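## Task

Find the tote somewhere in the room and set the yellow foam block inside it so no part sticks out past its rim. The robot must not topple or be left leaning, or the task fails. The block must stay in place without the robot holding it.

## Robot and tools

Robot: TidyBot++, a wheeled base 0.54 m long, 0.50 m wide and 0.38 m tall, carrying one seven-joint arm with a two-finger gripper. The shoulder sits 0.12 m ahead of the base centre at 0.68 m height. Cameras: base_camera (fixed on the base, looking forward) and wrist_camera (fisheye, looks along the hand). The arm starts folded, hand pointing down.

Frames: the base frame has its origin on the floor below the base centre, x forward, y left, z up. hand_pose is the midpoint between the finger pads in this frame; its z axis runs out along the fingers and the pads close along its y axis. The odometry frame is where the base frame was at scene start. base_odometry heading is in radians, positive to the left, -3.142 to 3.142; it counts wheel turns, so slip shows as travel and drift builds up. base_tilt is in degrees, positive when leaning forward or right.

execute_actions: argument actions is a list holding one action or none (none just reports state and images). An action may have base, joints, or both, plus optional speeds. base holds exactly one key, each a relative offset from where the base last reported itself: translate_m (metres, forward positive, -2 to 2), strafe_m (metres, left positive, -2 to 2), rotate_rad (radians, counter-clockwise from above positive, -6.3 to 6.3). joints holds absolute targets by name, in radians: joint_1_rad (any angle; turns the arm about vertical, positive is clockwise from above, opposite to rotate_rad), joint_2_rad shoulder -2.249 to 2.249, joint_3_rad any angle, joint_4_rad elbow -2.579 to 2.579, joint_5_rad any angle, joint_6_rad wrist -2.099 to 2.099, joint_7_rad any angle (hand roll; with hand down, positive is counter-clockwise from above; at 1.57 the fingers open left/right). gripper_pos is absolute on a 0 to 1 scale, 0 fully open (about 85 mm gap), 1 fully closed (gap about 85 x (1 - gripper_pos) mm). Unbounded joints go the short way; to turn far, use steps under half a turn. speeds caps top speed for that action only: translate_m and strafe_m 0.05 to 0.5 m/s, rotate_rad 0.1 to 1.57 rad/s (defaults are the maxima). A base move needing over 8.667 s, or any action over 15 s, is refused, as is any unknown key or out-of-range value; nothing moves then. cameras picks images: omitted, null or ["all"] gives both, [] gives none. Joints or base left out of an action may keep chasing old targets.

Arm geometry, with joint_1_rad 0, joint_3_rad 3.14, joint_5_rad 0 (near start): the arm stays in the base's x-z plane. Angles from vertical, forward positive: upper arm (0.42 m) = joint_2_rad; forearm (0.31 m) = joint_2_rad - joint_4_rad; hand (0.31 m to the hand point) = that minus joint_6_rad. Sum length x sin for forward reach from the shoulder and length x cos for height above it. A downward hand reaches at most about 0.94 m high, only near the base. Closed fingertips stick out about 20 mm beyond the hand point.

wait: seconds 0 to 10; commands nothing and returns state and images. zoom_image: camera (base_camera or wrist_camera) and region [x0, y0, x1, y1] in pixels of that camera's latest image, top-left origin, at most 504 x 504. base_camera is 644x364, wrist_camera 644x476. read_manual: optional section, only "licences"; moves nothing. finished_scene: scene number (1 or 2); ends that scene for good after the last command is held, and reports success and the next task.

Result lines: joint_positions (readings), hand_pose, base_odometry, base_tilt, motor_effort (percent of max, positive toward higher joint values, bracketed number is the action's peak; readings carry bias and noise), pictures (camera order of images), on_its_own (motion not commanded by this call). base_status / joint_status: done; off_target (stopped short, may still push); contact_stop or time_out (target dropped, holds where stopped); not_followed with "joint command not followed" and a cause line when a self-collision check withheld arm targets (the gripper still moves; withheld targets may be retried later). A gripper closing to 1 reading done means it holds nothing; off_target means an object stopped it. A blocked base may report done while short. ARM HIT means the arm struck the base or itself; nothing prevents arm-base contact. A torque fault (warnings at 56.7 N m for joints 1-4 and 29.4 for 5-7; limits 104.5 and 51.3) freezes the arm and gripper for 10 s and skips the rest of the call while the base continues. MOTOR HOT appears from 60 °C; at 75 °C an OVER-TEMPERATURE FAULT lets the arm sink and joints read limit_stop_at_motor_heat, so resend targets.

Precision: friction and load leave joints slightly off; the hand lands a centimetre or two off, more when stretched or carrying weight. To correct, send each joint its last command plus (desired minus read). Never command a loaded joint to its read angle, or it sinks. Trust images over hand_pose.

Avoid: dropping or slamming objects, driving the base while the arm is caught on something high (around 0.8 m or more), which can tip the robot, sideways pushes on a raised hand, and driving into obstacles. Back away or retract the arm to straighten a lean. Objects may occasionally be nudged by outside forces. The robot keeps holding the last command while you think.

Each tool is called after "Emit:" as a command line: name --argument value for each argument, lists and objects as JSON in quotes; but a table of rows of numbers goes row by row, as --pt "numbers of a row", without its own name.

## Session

Emit:
execute_actions --actions '[{"joints": {"joint_6_rad": 0.3}}]'

Scene clock: 1.43 s.
base_odometry: x=+0.000 y=+0.000 heading=+0.000 (m, m, rad; odometry frame)
base_tilt: forward=+0.1 right=+0.3 (deg)
base_status: not commanded
joint_positions: joint_1_rad=-0.015 joint_2_rad=-0.369 joint_3_rad=+3.173 joint_4_rad=-2.530 joint_5_rad=-0.019 joint_6_rad=+0.282 joint_7_rad=+1.587 gripper_pos=+0.000
joint_status: all done
motor_effort: joint_1_rad=+0(0) joint_2_rad=-5(5) joint_3_rad=+0(0) joint_4_rad=+20(20) joint_5_rad=+0(1) joint_6_rad=+9(9) joint_7_rad=+0(0) (%)
hand_pose: x=+0.5252 y=-0.0075 z=+0.8046 quat_wxyz=(+0.001, +0.807, -0.012, +0.590) (m; base frame)
pictures: base_camera, wrist_camera
Images, in order (width x height): base_camera 644x364, wrist_camera 644x476.

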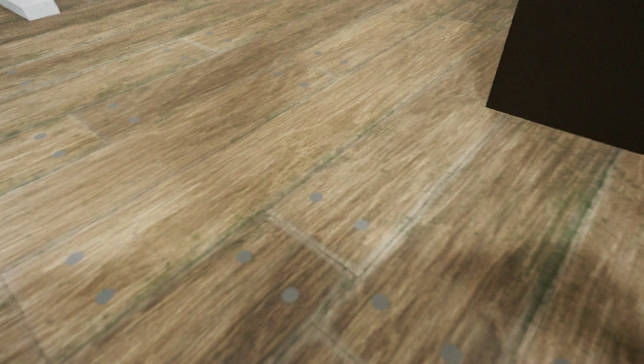

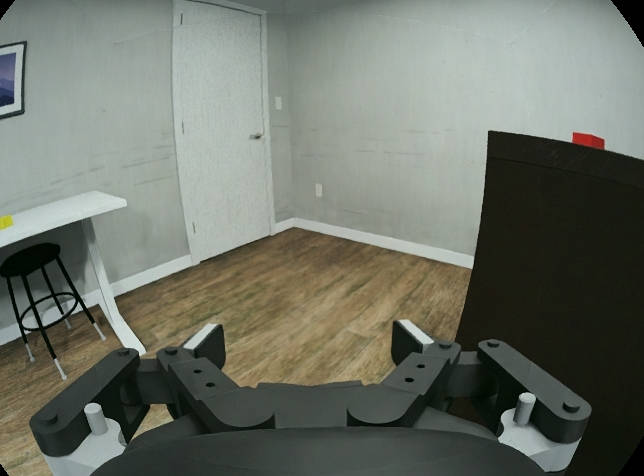

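Emit:
execute_actions --actions '[{"base": {"rotate_rad": 1.0}, "joints": {"joint_2_rad": -0.3, "joint_4_rad": -1.0, "joint_6_rad": -1.4}}]'

Scene clock: 8.70 s.
base_odometry: x=+0.000 y=+0.000 heading=+1.000 (m, m, rad; odometry frame)
base_tilt: forward=+0.2 right=+0.3 (deg)
base_status: done
joint_positions: joint_1_rad=-0.015 joint_2_rad=-0.328 joint_3_rad=+3.172 joint_4_rad=-1.022 joint_5_rad=-0.019 joint_6_rad=-1.359 joint_7_rad=+1.587 gripper_pos=+0.000
joint_status: all done
motor_effort: joint_1_rad=-1(2) joint_2_rad=-4(10) joint_3_rad=+0(2) joint_4_rad=+16(23) joint_5_rad=-1(1) joint_6_rad=+8(9) joint_7_rad=+1(0) (%)
hand_pose: x=+0.4606 y=-0.0027 z=+1.1779 quat_wxyz=(-0.005, +0.855, +0.001, +0.518) (m; base frame)
pictures: base_camera, wrist_camera
Images, in order (width x height): base_camera 644x364, wrist_camera 644x476.

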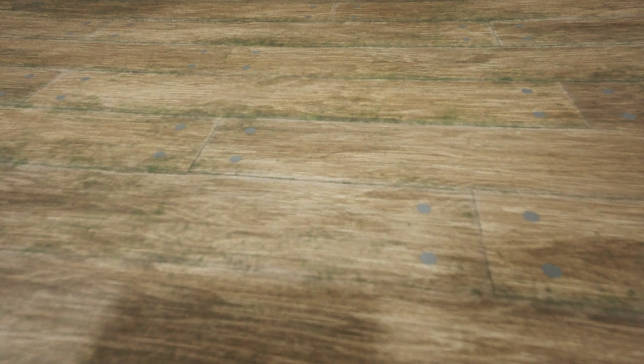

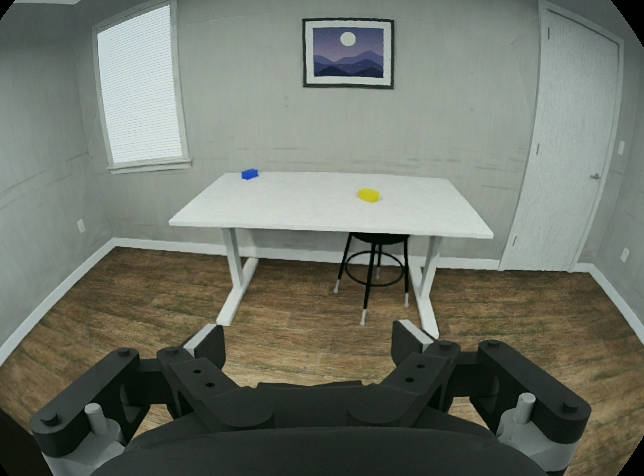

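Emit:
execute_actions --actions '[{"base": {"rotate_rad": -0.08}}]' --cameras '[]'

Emit:
execute_actions --actions '[{"base": {"strafe_m": -0.18}}]' --cameras '[]'

Emit:
execute_actions --actions '[{"base": {"translate_m": 1.2}, "joints": {"joint_6_rad": -1.75}}]'

Scene clock: 20.40 s.
base_odometry: x=+0.000 y=+0.000 heading=+0.920 (m, m, rad; odometry frame)
base_tilt: forward=+0.2 right=+0.2 (deg)
base_status: done
joint_positions: joint_1_rad=-0.015 joint_2_rad=-0.328 joint_3_rad=+3.173 joint_4_rad=-1.022 joint_5_rad=-0.019 joint_6_rad=-1.359 joint_7_rad=+1.587 gripper_pos=+0.000
joint_status: not commanded
motor_effort: joint_1_rad=+0(1) joint_2_rad=-3(4) joint_3_rad=+0(1) joint_4_rad=+16(16) joint_5_rad=-1(1) joint_6_rad=+8(8) joint_7_rad=+1(1) (%)
hand_pose: x=+0.4606 y=-0.0028 z=+1.1779 quat_wxyz=(-0.005, +0.855, +0.001, +0.518) (m; base frame)
pictures: none
No camera images: the call's "cameras" was empty. Leave "cameras" out to get every camera's image.

Scene clock: 21.97 s.
base_odometry: x=+0.143 y=-0.109 heading=+0.921 (m, m, rad; odometry frame)
base_tilt: forward=+0.2 right=+0.2 (deg)
base_status: done
joint_positions: joint_1_rad=-0.015 joint_2_rad=-0.328 joint_3_rad=+3.174 joint_4_rad=-1.022 joint_5_rad=-0.019 joint_6_rad=-1.359 joint_7_rad=+1.587 gripper_pos=+0.000
joint_status: not commanded
motor_effort: joint_1_rad=+0(0) joint_2_rad=-3(3) joint_3_rad=+0(3) joint_4_rad=+16(16) joint_5_rad=-1(2) joint_6_rad=+8(8) joint_7_rad=+0(0) (%)
hand_pose: x=+0.4607 y=-0.0034 z=+1.1779 quat_wxyz=(-0.005, +0.855, +0.001, +0.518) (m; base frame)
pictures: none
No camera images: the call's "cameras" was empty. Leave "cameras" out to get every camera's image.

Scene clock: 25.73 s.
base_odometry: x=+0.870 y=+0.846 heading=+0.921 (m, m, rad; odometry frame)
base_tilt: forward=+0.2 right=+0.2 (deg)
base_status: done
joint_positions: joint_1_rad=-0.015 joint_2_rad=-0.311 joint_3_rad=+3.174 joint_4_rad=-1.017 joint_5_rad=-0.019 joint_6_rad=-1.734 joint_7_rad=+1.587 gripper_pos=+0.000
joint_status: all done
motor_effort: joint_1_rad=+0(0) joint_2_rad=-3(5) joint_3_rad=+0(1) joint_4_rad=+15(17) joint_5_rad=-1(1) joint_6_rad=+6(8) joint_7_rad=+0(1) (%)
hand_pose: x=+0.3957 y=-0.0012 z=+1.0839 quat_wxyz=(-0.007, +0.939, +0.003, +0.343) (m; base frame)
pictures: base_camera, wrist_camera
Images, in order (width x height): base_camera 644x364, wrist_camera 644x476.

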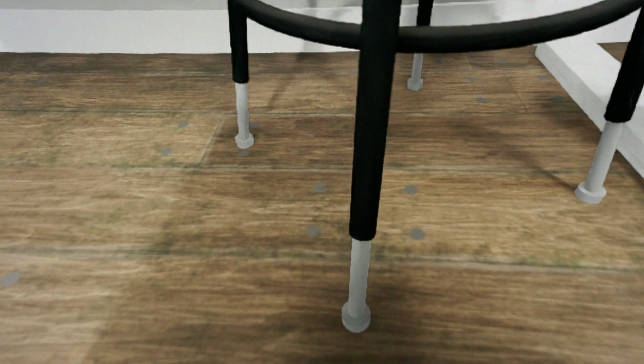

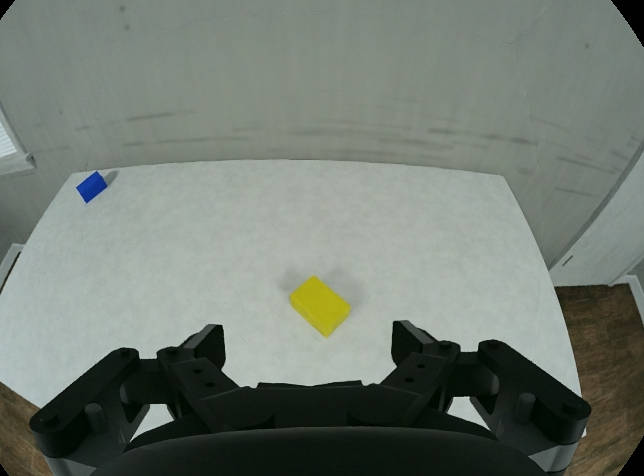

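Emit:
execute_actions --actions '[{"joints": {"joint_1_rad": 0.0, "joint_2_rad": 0.225, "joint_4_rad": -0.79, "joint_6_rad": -1.9, "joint_7_rad": 2.37}}]' --cameras '["wrist_camera"]'

Scene clock: 40.90 s.
base_odometry: x=+0.870 y=+0.846 heading=+0.921 (m, m, rad; odometry frame)
base_tilt: forward=+0.2 right=+0.2 (deg)
base_status: not commanded
joint_positions: joint_1_rad=-0.015 joint_2_rad=+0.219 joint_3_rad=+3.174 joint_4_rad=-0.816 joint_5_rad=-0.019 joint_6_rad=-1.857 joint_7_rad=+2.341 gripper_pos=+0.000
joint_status: all done
motor_effort: joint_1_rad=+0(0) joint_2_rad=-23(27) joint_3_rad=+0(0) joint_4_rad=+16(17) joint_5_rad=-1(1) joint_6_rad=+2(6) joint_7_rad=+0(0) (%)
hand_pose: x=+0.5581 y=+0.0016 z=+0.9517 quat_wxyz=(+0.043, +0.921, +0.369, +0.118) (m; base frame)
pictures: wrist_camera
Images, in order (width x height): wrist_camera 644x476.

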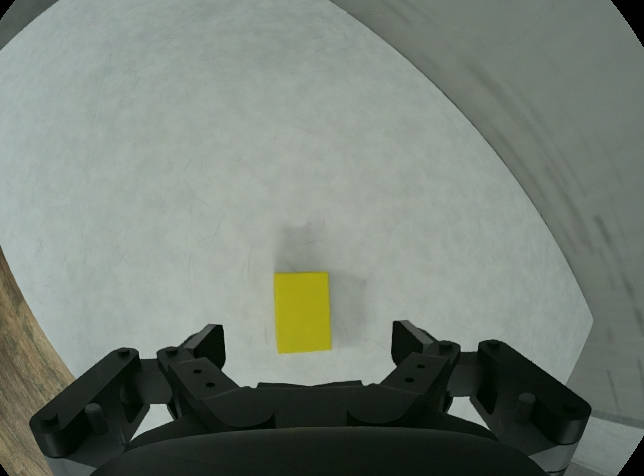

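Emit:
execute_actions --actions '[{"joints": {"joint_2_rad": 0.225, "joint_4_rad": -1.28, "joint_6_rad": -1.385}}]' --cameras '["wrist_camera"]'

Scene clock: 51.43 s.
base_odometry: x=+0.870 y=+0.846 heading=+0.921 (m, m, rad; odometry frame)
base_tilt: forward=+0.1 right=+0.2 (deg)
base_status: not commanded
joint_positions: joint_1_rad=-0.015 joint_2_rad=+0.219 joint_3_rad=+3.174 joint_4_rad=-1.259 joint_5_rad=-0.019 joint_6_rad=-1.426 joint_7_rad=+2.341 gripper_pos=+0.000
joint_status: all done
motor_effort: joint_1_rad=+0(0) joint_2_rad=-25(26) joint_3_rad=+0(0) joint_4_rad=+18(19) joint_5_rad=-1(1) joint_6_rad=+2(3) joint_7_rad=+0(0) (%)
hand_pose: x=+0.5971 y=+0.0002 z=+0.8195 quat_wxyz=(+0.040, +0.923, +0.366, +0.112) (m; base frame)
pictures: wrist_camera
Images, in order (width x height): wrist_camera 644x476.

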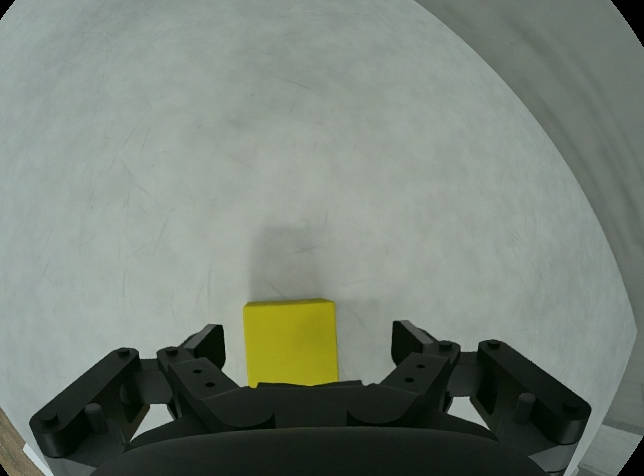

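Emit:
execute_actions --actions '[{"joints": {"joint_1_rad": 0.045, "joint_2_rad": 0.17, "joint_4_rad": -1.59, "joint_6_rad": -1.105}}]' --cameras '["wrist_camera"]'

Scene clock: 68.30 s.
base_odometry: x=+0.870 y=+0.846 heading=+0.921 (m, m, rad; odometry frame)
base_tilt: forward=+0.1 right=+0.2 (deg)
base_status: not commanded
joint_positions: joint_1_rad=+0.017 joint_2_rad=+0.177 joint_3_rad=+3.174 joint_4_rad=-1.568 joint_5_rad=-0.019 joint_6_rad=-1.143 joint_7_rad=+2.341 gripper_pos=+0.000
joint_status: all done
motor_effort: joint_1_rad=+0(0) joint_2_rad=-22(27) joint_3_rad=+0(1) joint_4_rad=+17(19) joint_5_rad=-1(3) joint_6_rad=+2(4) joint_7_rad=+1(1) (%)
hand_pose: x=+0.5811 y=-0.0154 z=+0.7405 quat_wxyz=(+0.045, +0.929, +0.348, +0.119) (m; base frame)
pictures: wrist_camera
Images, in order (width x height): wrist_camera 644x476.

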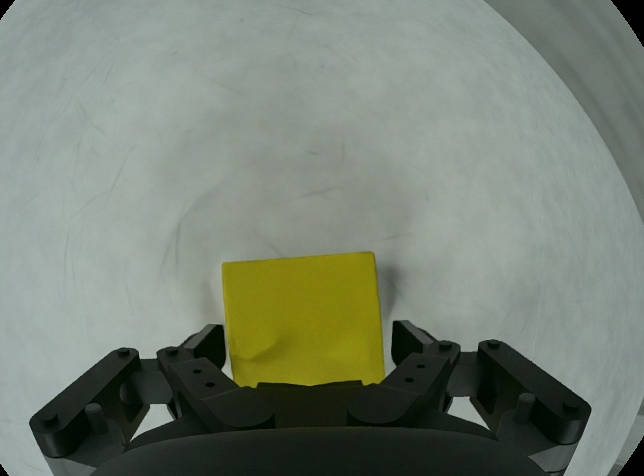

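Emit:
execute_actions --actions '[{"joints": {"gripper_pos": 1.0}}]' --cameras '["wrist_camera"]'

Scene clock: 71.27 s.
base_odometry: x=+0.870 y=+0.846 heading=+0.921 (m, m, rad; odometry frame)
base_tilt: forward=+0.2 right=+0.2 (deg)
base_status: not commanded
joint_positions: joint_1_rad=+0.018 joint_2_rad=+0.156 joint_3_rad=+3.174 joint_4_rad=-1.571 joint_5_rad=-0.019 joint_6_rad=-1.142 joint_7_rad=+2.341 gripper_pos=+0.376
joint_status: gripper_pos off_target (ended at +0.376, target +1.000)
motor_effort: joint_1_rad=+1(1) joint_2_rad=-21(25) joint_3_rad=+1(1) joint_4_rad=+16(19) joint_5_rad=+0(1) joint_6_rad=+2(4) joint_7_rad=+0(1) (%)
hand_pose: x=+0.5790 y=-0.0157 z=+0.7488 quat_wxyz=(+0.048, +0.928, +0.347, +0.127) (m; base frame)
pictures: wrist_camera
Images, in order (width x height): wrist_camera 644x476.

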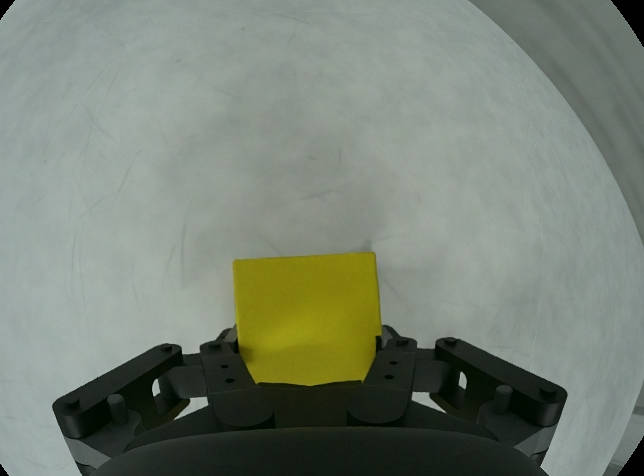

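Emit:
execute_actions --actions '[{"joints": {"joint_2_rad": -0.3, "joint_4_rad": -1.0, "joint_6_rad": -1.6, "joint_7_rad": 1.57}}]' --cameras '[]'

Emit:
execute_actions --actions '[{"base": {"translate_m": -0.35}, "joints": {"joint_1_rad": 3.0}}]' --cameras '["wrist_camera"]'

Scene clock: 76.80 s.
base_odometry: x=+0.870 y=+0.846 heading=+0.921 (m, m, rad; odometry frame)
base_tilt: forward=+0.3 right=+0.2 (deg)
base_status: not commanded
joint_positions: joint_1_rad=+0.018 joint_2_rad=-0.294 joint_3_rad=+3.174 joint_4_rad=-1.019 joint_5_rad=-0.019 joint_6_rad=-1.561 joint_7_rad=+1.599 gripper_pos=+0.376
joint_status: all done
motor_effort: joint_1_rad=+0(1) joint_2_rad=-5(27) joint_3_rad=+0(0) joint_4_rad=+16(22) joint_5_rad=-1(1) joint_6_rad=+7(7) joint_7_rad=+0(1) (%)
hand_pose: x=+0.4408 y=-0.0125 z=+1.1159 quat_wxyz=(+0.003, +0.910, -0.008, +0.415) (m; base frame)
pictures: none
No camera images: the call's "cameras" was empty. Leave "cameras" out to get every camera's image.

Scene clock: 80.60 s.
base_odometry: x=+0.658 y=+0.567 heading=+0.921 (m, m, rad; odometry frame)
base_tilt: forward=+0.1 right=+0.2 (deg)
base_status: done
joint_positions: joint_1_rad=+2.975 joint_2_rad=-0.298 joint_3_rad=+3.174 joint_4_rad=-1.019 joint_5_rad=-0.019 joint_6_rad=-1.561 joint_7_rad=+1.599 gripper_pos=+0.376
joint_status: all done
motor_effort: joint_1_rad=+0(1) joint_2_rad=-4(9) joint_3_rad=+0(2) joint_4_rad=+16(17) joint_5_rad=+0(1) joint_6_rad=+7(8) joint_7_rad=+1(0) (%)
hand_pose: x=-0.1978 y=-0.0466 z=+1.1171 quat_wxyz=(+0.415, +0.076, -0.906, +0.035) (m; base frame)
pictures: wrist_camera
Images, in order (width x height): wrist_camera 644x476.

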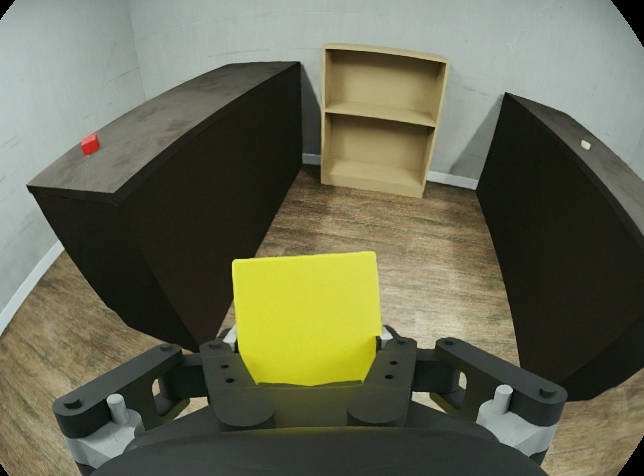

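Emit:
execute_actions --actions '[{"base": {"strafe_m": -1.3}, "joints": {"joint_1_rad": 2.5}}]' --cameras '["wrist_camera"]'

Scene clock: 87.53 s.
base_odometry: x=+1.693 y=-0.220 heading=+0.921 (m, m, rad; odometry frame)
base_tilt: forward=+0.1 right=+0.2 (deg)
base_status: done
joint_positions: joint_1_rad=+2.524 joint_2_rad=-0.298 joint_3_rad=+3.174 joint_4_rad=-1.019 joint_5_rad=-0.019 joint_6_rad=-1.562 joint_7_rad=+1.599 gripper_pos=+0.376
joint_status: all done
motor_effort: joint_1_rad=+0(1) joint_2_rad=-5(6) joint_3_rad=+0(2) joint_4_rad=+16(17) joint_5_rad=+0(2) joint_6_rad=+8(8) joint_7_rad=+0(1) (%)
hand_pose: x=-0.1458 y=-0.1798 z=+1.1169 quat_wxyz=(+0.396, +0.277, -0.866, +0.127) (m; base frame)
pictures: wrist_camera
Images, in order (width x height): wrist_camera 644x476.

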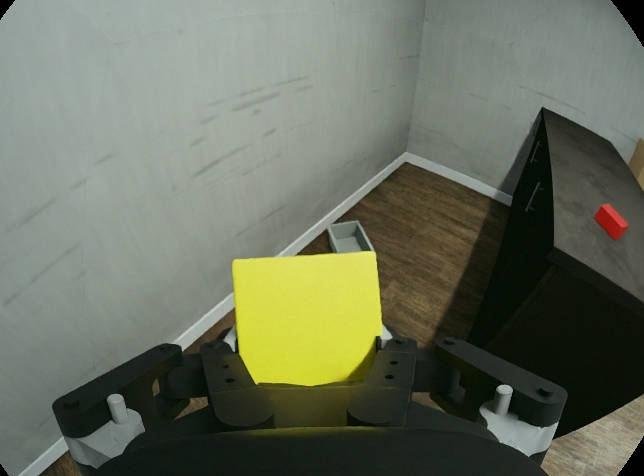

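Emit:
execute_actions --actions '[{"base": {"rotate_rad": 3.14}, "joints": {"joint_1_rad": 0.0}}]' --cameras '[]'

Emit:
execute_actions --actions '[{"base": {"strafe_m": 0.45}}]'

Scene clock: 102.03 s.
base_odometry: x=+1.693 y=-0.220 heading=-2.222 (m, m, rad; odometry frame)
base_tilt: forward=+0.1 right=+0.2 (deg)
base_status: done
joint_positions: joint_1_rad=+0.025 joint_2_rad=-0.298 joint_3_rad=+3.174 joint_4_rad=-1.019 joint_5_rad=-0.019 joint_6_rad=-1.562 joint_7_rad=+1.599 gripper_pos=+0.376
joint_status: all done
motor_effort: joint_1_rad=+0(1) joint_2_rad=-4(8) joint_3_rad=+0(2) joint_4_rad=+16(17) joint_5_rad=-1(2) joint_6_rad=+7(7) joint_7_rad=+0(1) (%)
hand_pose: x=+0.4387 y=-0.0147 z=+1.1169 quat_wxyz=(+0.004, +0.909, -0.011, +0.416) (m; base frame)
pictures: none
No camera images: the call's "cameras" was empty. Leave "cameras" out to get every camera's image.

Scene clock: 104.30 s.
base_odometry: x=+2.051 y=-0.492 heading=-2.222 (m, m, rad; odometry frame)
base_tilt: forward=+0.2 right=+0.2 (deg)
base_status: done
joint_positions: joint_1_rad=+0.024 joint_2_rad=-0.298 joint_3_rad=+3.173 joint_4_rad=-1.019 joint_5_rad=-0.019 joint_6_rad=-1.562 joint_7_rad=+1.599 gripper_pos=+0.376
joint_status: not commanded
motor_effort: joint_1_rad=+1(1) joint_2_rad=-4(4) joint_3_rad=+0(3) joint_4_rad=+16(16) joint_5_rad=-1(2) joint_6_rad=+7(8) joint_7_rad=+0(1) (%)
hand_pose: x=+0.4387 y=-0.0141 z=+1.1169 quat_wxyz=(+0.004, +0.909, -0.010, +0.416) (m; base frame)
pictures: base_camera, wrist_camera
Images, in order (width x height): base_camera 644x364, wrist_camera 644x476.

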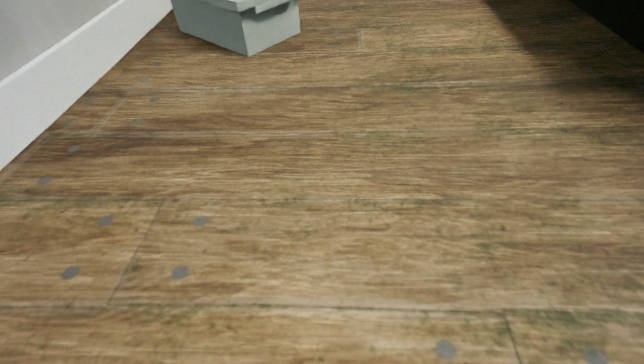

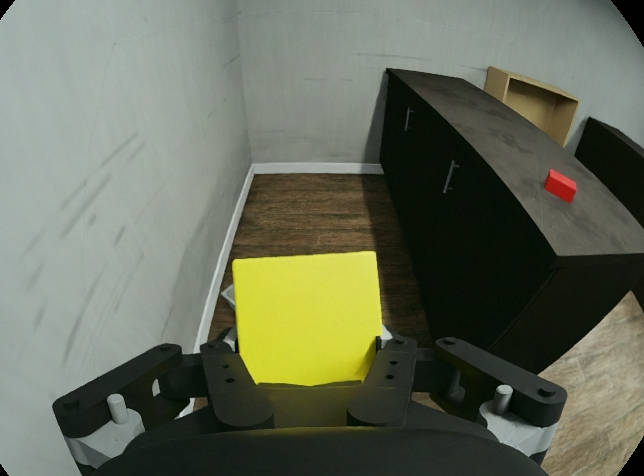

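Emit:
execute_actions --actions '[{"base": {"translate_m": 0.55}, "joints": {"joint_1_rad": -0.43, "joint_2_rad": 1.01, "joint_4_rad": -1.836, "joint_6_rad": -0.154}}]'

Scene clock: 111.50 s.
base_odometry: x=+1.718 y=-0.930 heading=-2.222 (m, m, rad; odometry frame)
base_tilt: forward=+0.2 right=+0.1 (deg)
base_status: done
joint_positions: joint_1_rad=-0.404 joint_2_rad=+0.993 joint_3_rad=+3.173 joint_4_rad=-1.815 joint_5_rad=-0.019 joint_6_rad=-0.197 joint_7_rad=+1.599 gripper_pos=+0.376
joint_status: all done
motor_effort: joint_1_rad=+0(1) joint_2_rad=-37(44) joint_3_rad=+0(1) joint_4_rad=+6(18) joint_5_rad=-1(2) joint_6_rad=+2(9) joint_7_rad=+0(0) (%)
hand_pose: x=+0.5830 y=+0.1813 z=+0.3061 quat_wxyz=(-0.002, +0.978, +0.198, +0.069) (m; base frame)
pictures: base_camera, wrist_camera
Images, in order (width x height): base_camera 644x364, wrist_camera 644x476.

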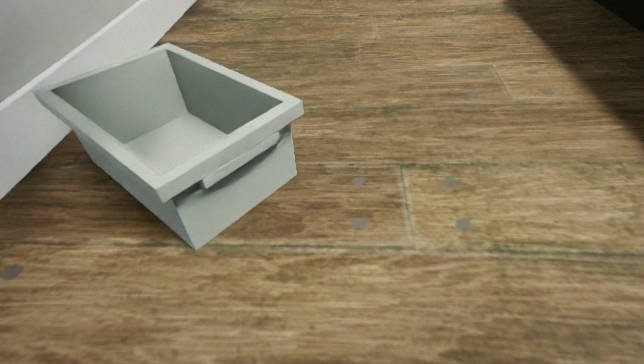

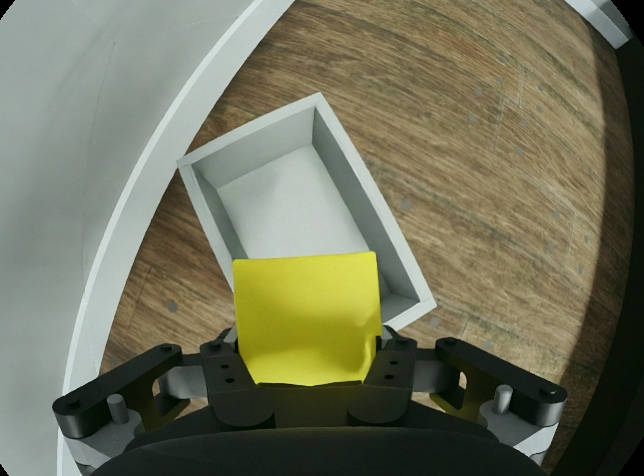

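Emit:
execute_actions --actions '[{"joints": {"joint_2_rad": 1.31, "joint_4_rad": -1.435, "joint_6_rad": -0.28, "joint_7_rad": 0.52}}]'

Scene clock: 120.73 s.
base_odometry: x=+1.718 y=-0.930 heading=-2.222 (m, m, rad; odometry frame)
base_tilt: forward=+0.2 right=+0.2 (deg)
base_status: not commanded
joint_positions: joint_1_rad=-0.404 joint_2_rad=+1.292 joint_3_rad=+3.173 joint_4_rad=-1.460 joint_5_rad=-0.019 joint_6_rad=-0.238 joint_7_rad=+0.545 gripper_pos=+0.376
joint_status: all done
motor_effort: joint_1_rad=+0(0) joint_2_rad=-43(43) joint_3_rad=+0(0) joint_4_rad=+7(8) joint_5_rad=+0(1) joint_6_rad=+1(2) joint_7_rad=+1(0) (%)
hand_pose: x=+0.6504 y=+0.2092 z=+0.1988 quat_wxyz=(-0.040, +0.946, -0.316, +0.065) (m; base frame)
pictures: base_camera, wrist_camera
Images, in order (width x height): base_camera 644x364, wrist_camera 644x476.

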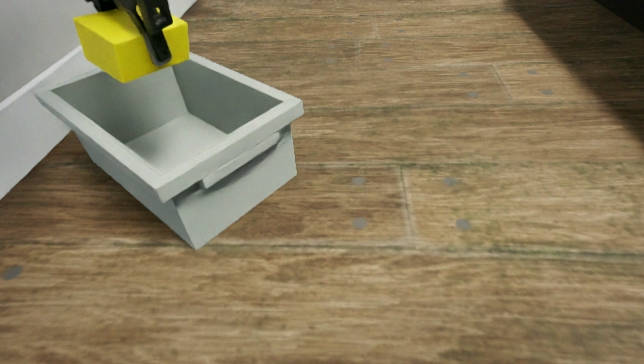

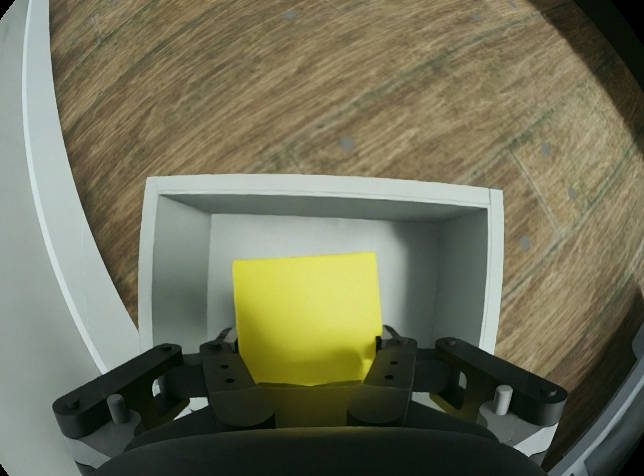

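Emit:
execute_actions --actions '[{"joints": {"joint_1_rad": -0.34, "joint_2_rad": 1.59, "joint_4_rad": -1.20, "joint_6_rad": -0.19}}]'

Scene clock: 132.43 s.
base_odometry: x=+1.718 y=-0.930 heading=-2.222 (m, m, rad; odometry frame)
base_tilt: forward=+0.1 right=+0.1 (deg)
base_status: not commanded
joint_positions: joint_1_rad=-0.361 joint_2_rad=+1.587 joint_3_rad=+3.173 joint_4_rad=-1.225 joint_5_rad=-0.019 joint_6_rad=-0.233 joint_7_rad=+0.545 gripper_pos=+0.376
joint_status: all done
motor_effort: joint_1_rad=+0(1) joint_2_rad=-43(46) joint_3_rad=+0(1) joint_4_rad=+6(7) joint_5_rad=+0(0) joint_6_rad=+0(2) joint_7_rad=+0(0) (%)
hand_pose: x=+0.6416 y=+0.1799 z=+0.0674 quat_wxyz=(-0.021, +0.941, -0.333, +0.046) (m; base frame)
pictures: base_camera, wrist_camera
Images, in order (width x height): base_camera 644x364, wrist_camera 644x476.

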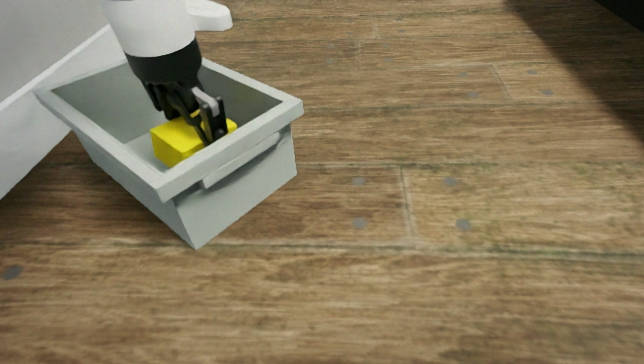

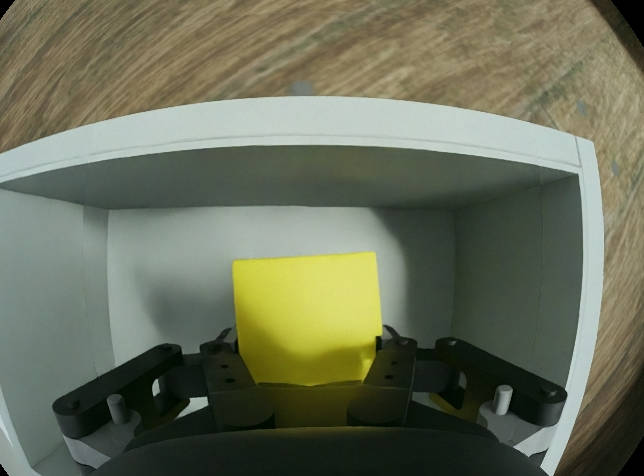

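Emit:
execute_actions --actions '[{"joints": {"gripper_pos": 0.1}}]' --cameras '[]'

Emit:
execute_actions --actions '[{"joints": {"joint_2_rad": 1.05, "joint_4_rad": -1.65, "joint_6_rad": -0.3}}]'

Scene clock: 137.40 s.
base_odometry: x=+1.718 y=-0.930 heading=-2.222 (m, m, rad; odometry frame)
base_tilt: forward=+0.2 right=+0.1 (deg)
base_status: not commanded
joint_positions: joint_1_rad=-0.361 joint_2_rad=+1.587 joint_3_rad=+3.173 joint_4_rad=-1.225 joint_5_rad=-0.019 joint_6_rad=-0.233 joint_7_rad=+0.545 gripper_pos=+0.100
joint_status: all done
motor_effort: joint_1_rad=+0(0) joint_2_rad=-42(43) joint_3_rad=+0(0) joint_4_rad=+6(6) joint_5_rad=+0(0) joint_6_rad=+1(1) joint_7_rad=+1(0) (%)
hand_pose: x=+0.6417 y=+0.1799 z=+0.0674 quat_wxyz=(-0.021, +0.941, -0.333, +0.046) (m; base frame)
pictures: none
No camera images: the call's "cameras" was empty. Leave "cameras" out to get every camera's image.

Scene clock: 139.20 s.
base_odometry: x=+1.718 y=-0.930 heading=-2.222 (m, m, rad; odometry frame)
base_tilt: forward=+0.2 right=+0.3 (deg)
base_status: not commanded
joint_positions: joint_1_rad=-0.361 joint_2_rad=+1.068 joint_3_rad=+3.173 joint_4_rad=-1.628 joint_5_rad=-0.019 joint_6_rad=-0.259 joint_7_rad=+0.545 gripper_pos=+0.100
joint_status: all done
motor_effort: joint_1_rad=+1(1) joint_2_rad=-40(45) joint_3_rad=+0(0) joint_4_rad=+8(9) joint_5_rad=+0(1) joint_6_rad=+2(2) joint_7_rad=+0(1) (%)
hand_pose: x=+0.6508 y=+0.1834 z=+0.2948 quat_wxyz=(-0.051, +0.936, -0.339, +0.079) (m; base frame)
pictures: base_camera, wrist_camera
Images, in order (width x height): base_camera 644x364, wrist_camera 644x476.

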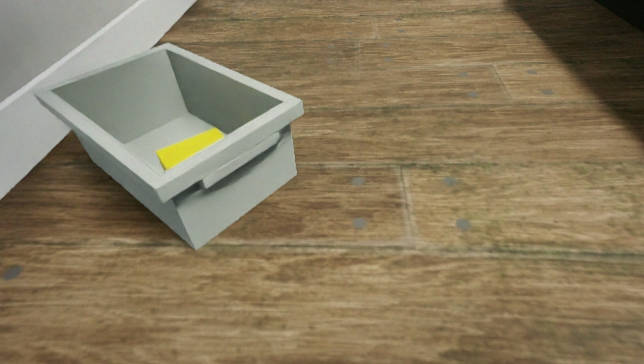

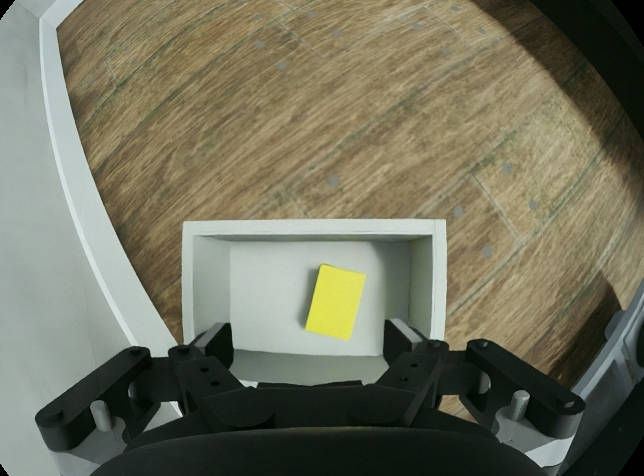

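Emit:
finished_scene --scene 2

The scene is finished: the task was done.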